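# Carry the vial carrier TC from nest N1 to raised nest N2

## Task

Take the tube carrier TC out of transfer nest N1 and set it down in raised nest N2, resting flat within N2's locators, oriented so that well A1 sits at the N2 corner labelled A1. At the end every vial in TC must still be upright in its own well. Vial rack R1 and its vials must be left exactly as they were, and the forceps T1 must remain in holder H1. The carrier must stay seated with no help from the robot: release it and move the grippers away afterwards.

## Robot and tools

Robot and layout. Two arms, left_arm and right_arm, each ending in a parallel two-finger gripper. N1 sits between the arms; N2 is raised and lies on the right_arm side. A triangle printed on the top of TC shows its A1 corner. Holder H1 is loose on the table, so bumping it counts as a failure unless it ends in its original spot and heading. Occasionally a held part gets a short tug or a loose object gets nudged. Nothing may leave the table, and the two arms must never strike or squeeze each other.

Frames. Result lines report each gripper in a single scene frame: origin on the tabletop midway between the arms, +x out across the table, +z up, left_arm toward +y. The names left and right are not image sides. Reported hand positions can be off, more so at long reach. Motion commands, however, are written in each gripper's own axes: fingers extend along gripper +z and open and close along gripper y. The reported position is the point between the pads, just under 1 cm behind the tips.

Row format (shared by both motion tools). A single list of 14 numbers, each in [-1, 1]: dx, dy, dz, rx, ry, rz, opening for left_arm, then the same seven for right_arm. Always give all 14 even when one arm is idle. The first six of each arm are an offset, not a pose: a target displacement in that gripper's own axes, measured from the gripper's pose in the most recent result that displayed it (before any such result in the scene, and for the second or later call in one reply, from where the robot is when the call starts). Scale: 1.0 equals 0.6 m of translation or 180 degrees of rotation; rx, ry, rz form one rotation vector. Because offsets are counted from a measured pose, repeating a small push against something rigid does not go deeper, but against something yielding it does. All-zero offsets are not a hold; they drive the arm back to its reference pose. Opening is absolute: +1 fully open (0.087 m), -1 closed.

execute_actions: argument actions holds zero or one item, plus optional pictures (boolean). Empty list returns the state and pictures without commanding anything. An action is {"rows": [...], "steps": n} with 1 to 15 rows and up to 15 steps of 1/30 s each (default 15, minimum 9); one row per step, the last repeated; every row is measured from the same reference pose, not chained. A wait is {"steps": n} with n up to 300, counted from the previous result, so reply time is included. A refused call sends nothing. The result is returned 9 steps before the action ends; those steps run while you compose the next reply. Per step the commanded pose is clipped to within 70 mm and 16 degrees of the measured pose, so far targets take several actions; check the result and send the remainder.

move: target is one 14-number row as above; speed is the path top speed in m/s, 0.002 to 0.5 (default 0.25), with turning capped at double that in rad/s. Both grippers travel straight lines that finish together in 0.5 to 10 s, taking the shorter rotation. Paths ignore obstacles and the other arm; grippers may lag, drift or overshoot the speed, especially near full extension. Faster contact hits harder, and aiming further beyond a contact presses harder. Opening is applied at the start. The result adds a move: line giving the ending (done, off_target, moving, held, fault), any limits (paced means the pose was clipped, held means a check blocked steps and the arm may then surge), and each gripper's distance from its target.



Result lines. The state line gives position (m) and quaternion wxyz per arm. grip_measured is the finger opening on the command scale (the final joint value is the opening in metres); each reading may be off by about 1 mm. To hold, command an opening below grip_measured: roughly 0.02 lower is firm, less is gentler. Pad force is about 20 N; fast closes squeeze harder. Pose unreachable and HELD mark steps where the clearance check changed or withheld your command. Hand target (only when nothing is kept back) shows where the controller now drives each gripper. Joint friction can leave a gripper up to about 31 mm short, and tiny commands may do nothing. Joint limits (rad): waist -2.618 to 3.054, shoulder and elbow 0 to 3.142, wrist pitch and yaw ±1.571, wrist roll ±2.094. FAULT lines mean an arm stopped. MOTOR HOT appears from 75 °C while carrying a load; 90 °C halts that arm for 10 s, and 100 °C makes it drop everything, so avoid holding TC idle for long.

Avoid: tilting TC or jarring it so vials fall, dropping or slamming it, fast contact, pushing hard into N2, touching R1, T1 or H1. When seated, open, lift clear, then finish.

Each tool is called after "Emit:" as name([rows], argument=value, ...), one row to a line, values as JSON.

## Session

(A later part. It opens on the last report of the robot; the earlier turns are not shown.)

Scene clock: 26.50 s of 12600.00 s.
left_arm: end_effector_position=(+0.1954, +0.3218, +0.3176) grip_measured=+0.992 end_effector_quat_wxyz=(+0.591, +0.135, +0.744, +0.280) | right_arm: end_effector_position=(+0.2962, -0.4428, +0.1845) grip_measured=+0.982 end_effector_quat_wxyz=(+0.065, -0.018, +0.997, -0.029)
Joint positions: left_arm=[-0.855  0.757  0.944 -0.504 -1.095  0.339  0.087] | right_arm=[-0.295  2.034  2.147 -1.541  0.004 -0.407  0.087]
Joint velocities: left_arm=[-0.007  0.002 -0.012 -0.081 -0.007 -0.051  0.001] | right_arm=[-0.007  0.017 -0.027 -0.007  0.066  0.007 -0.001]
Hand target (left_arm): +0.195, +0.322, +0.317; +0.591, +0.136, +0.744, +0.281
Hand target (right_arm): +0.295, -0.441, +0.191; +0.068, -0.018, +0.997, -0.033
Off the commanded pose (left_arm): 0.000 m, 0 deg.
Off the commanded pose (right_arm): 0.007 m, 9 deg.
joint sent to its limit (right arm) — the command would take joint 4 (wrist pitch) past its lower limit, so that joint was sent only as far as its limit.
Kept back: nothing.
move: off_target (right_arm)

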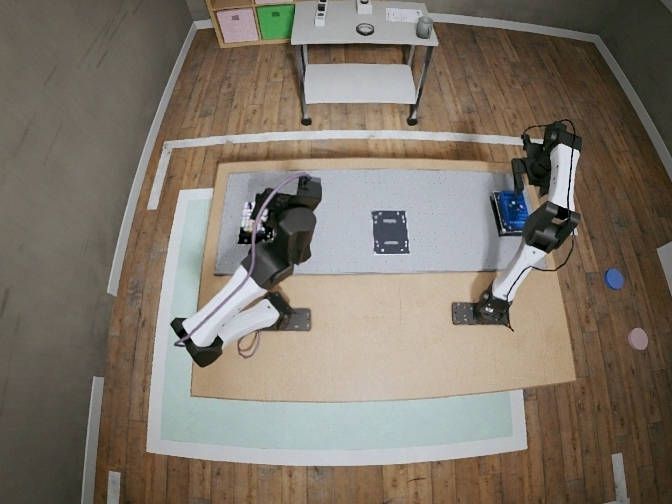

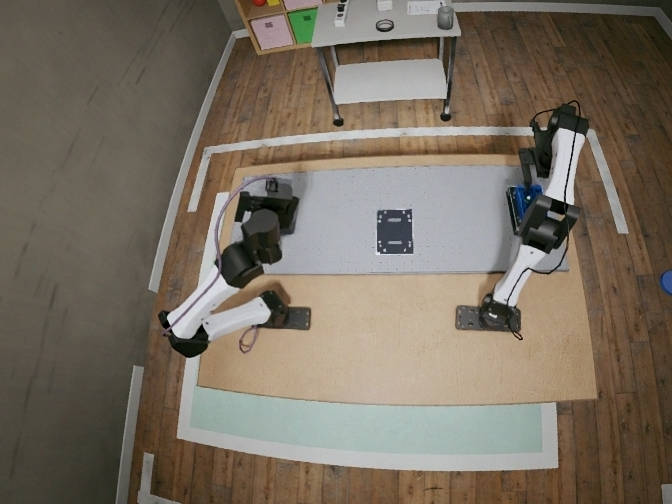

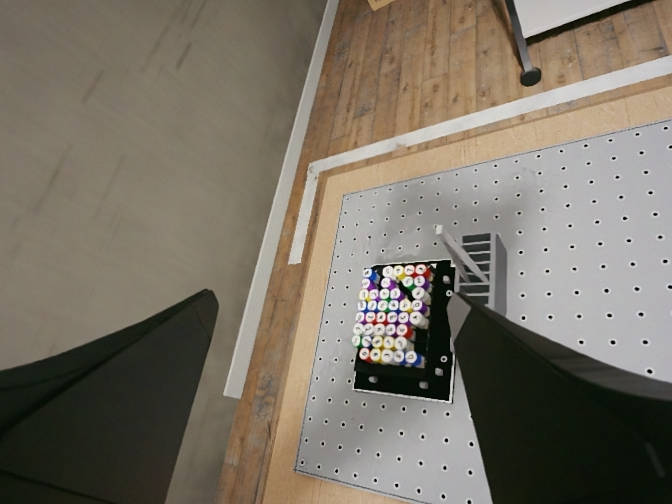

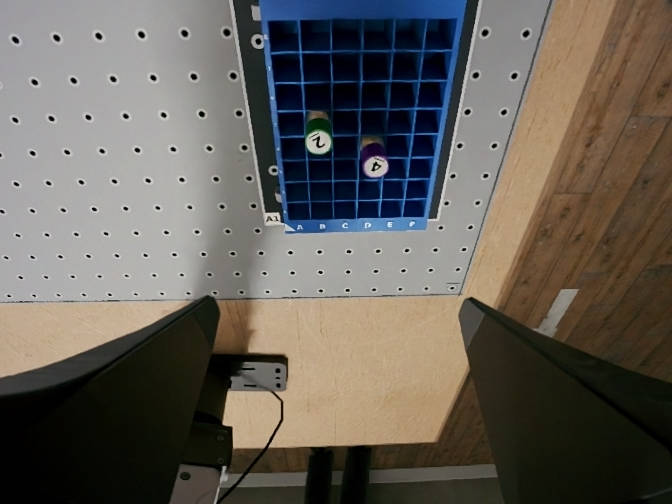

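Emit:
zoom_image(camera="cam_head_left", region=[475, 175, 545, 245])

Region (475, 175, 545, 245) of cam_head_left's 672x504 image, scaled by 7.200, with more detail than that image has.

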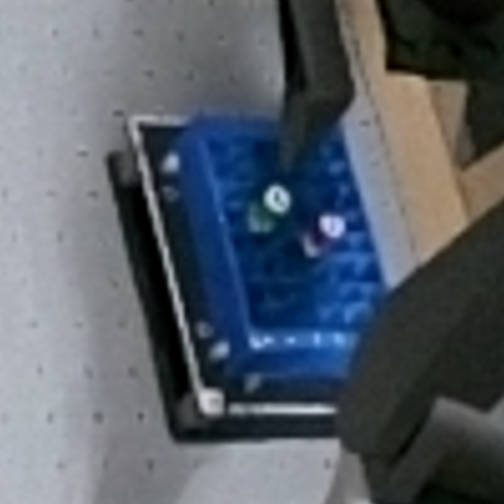

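Emit:
finished_scene(scene=1)

The scene is finished: the task was done.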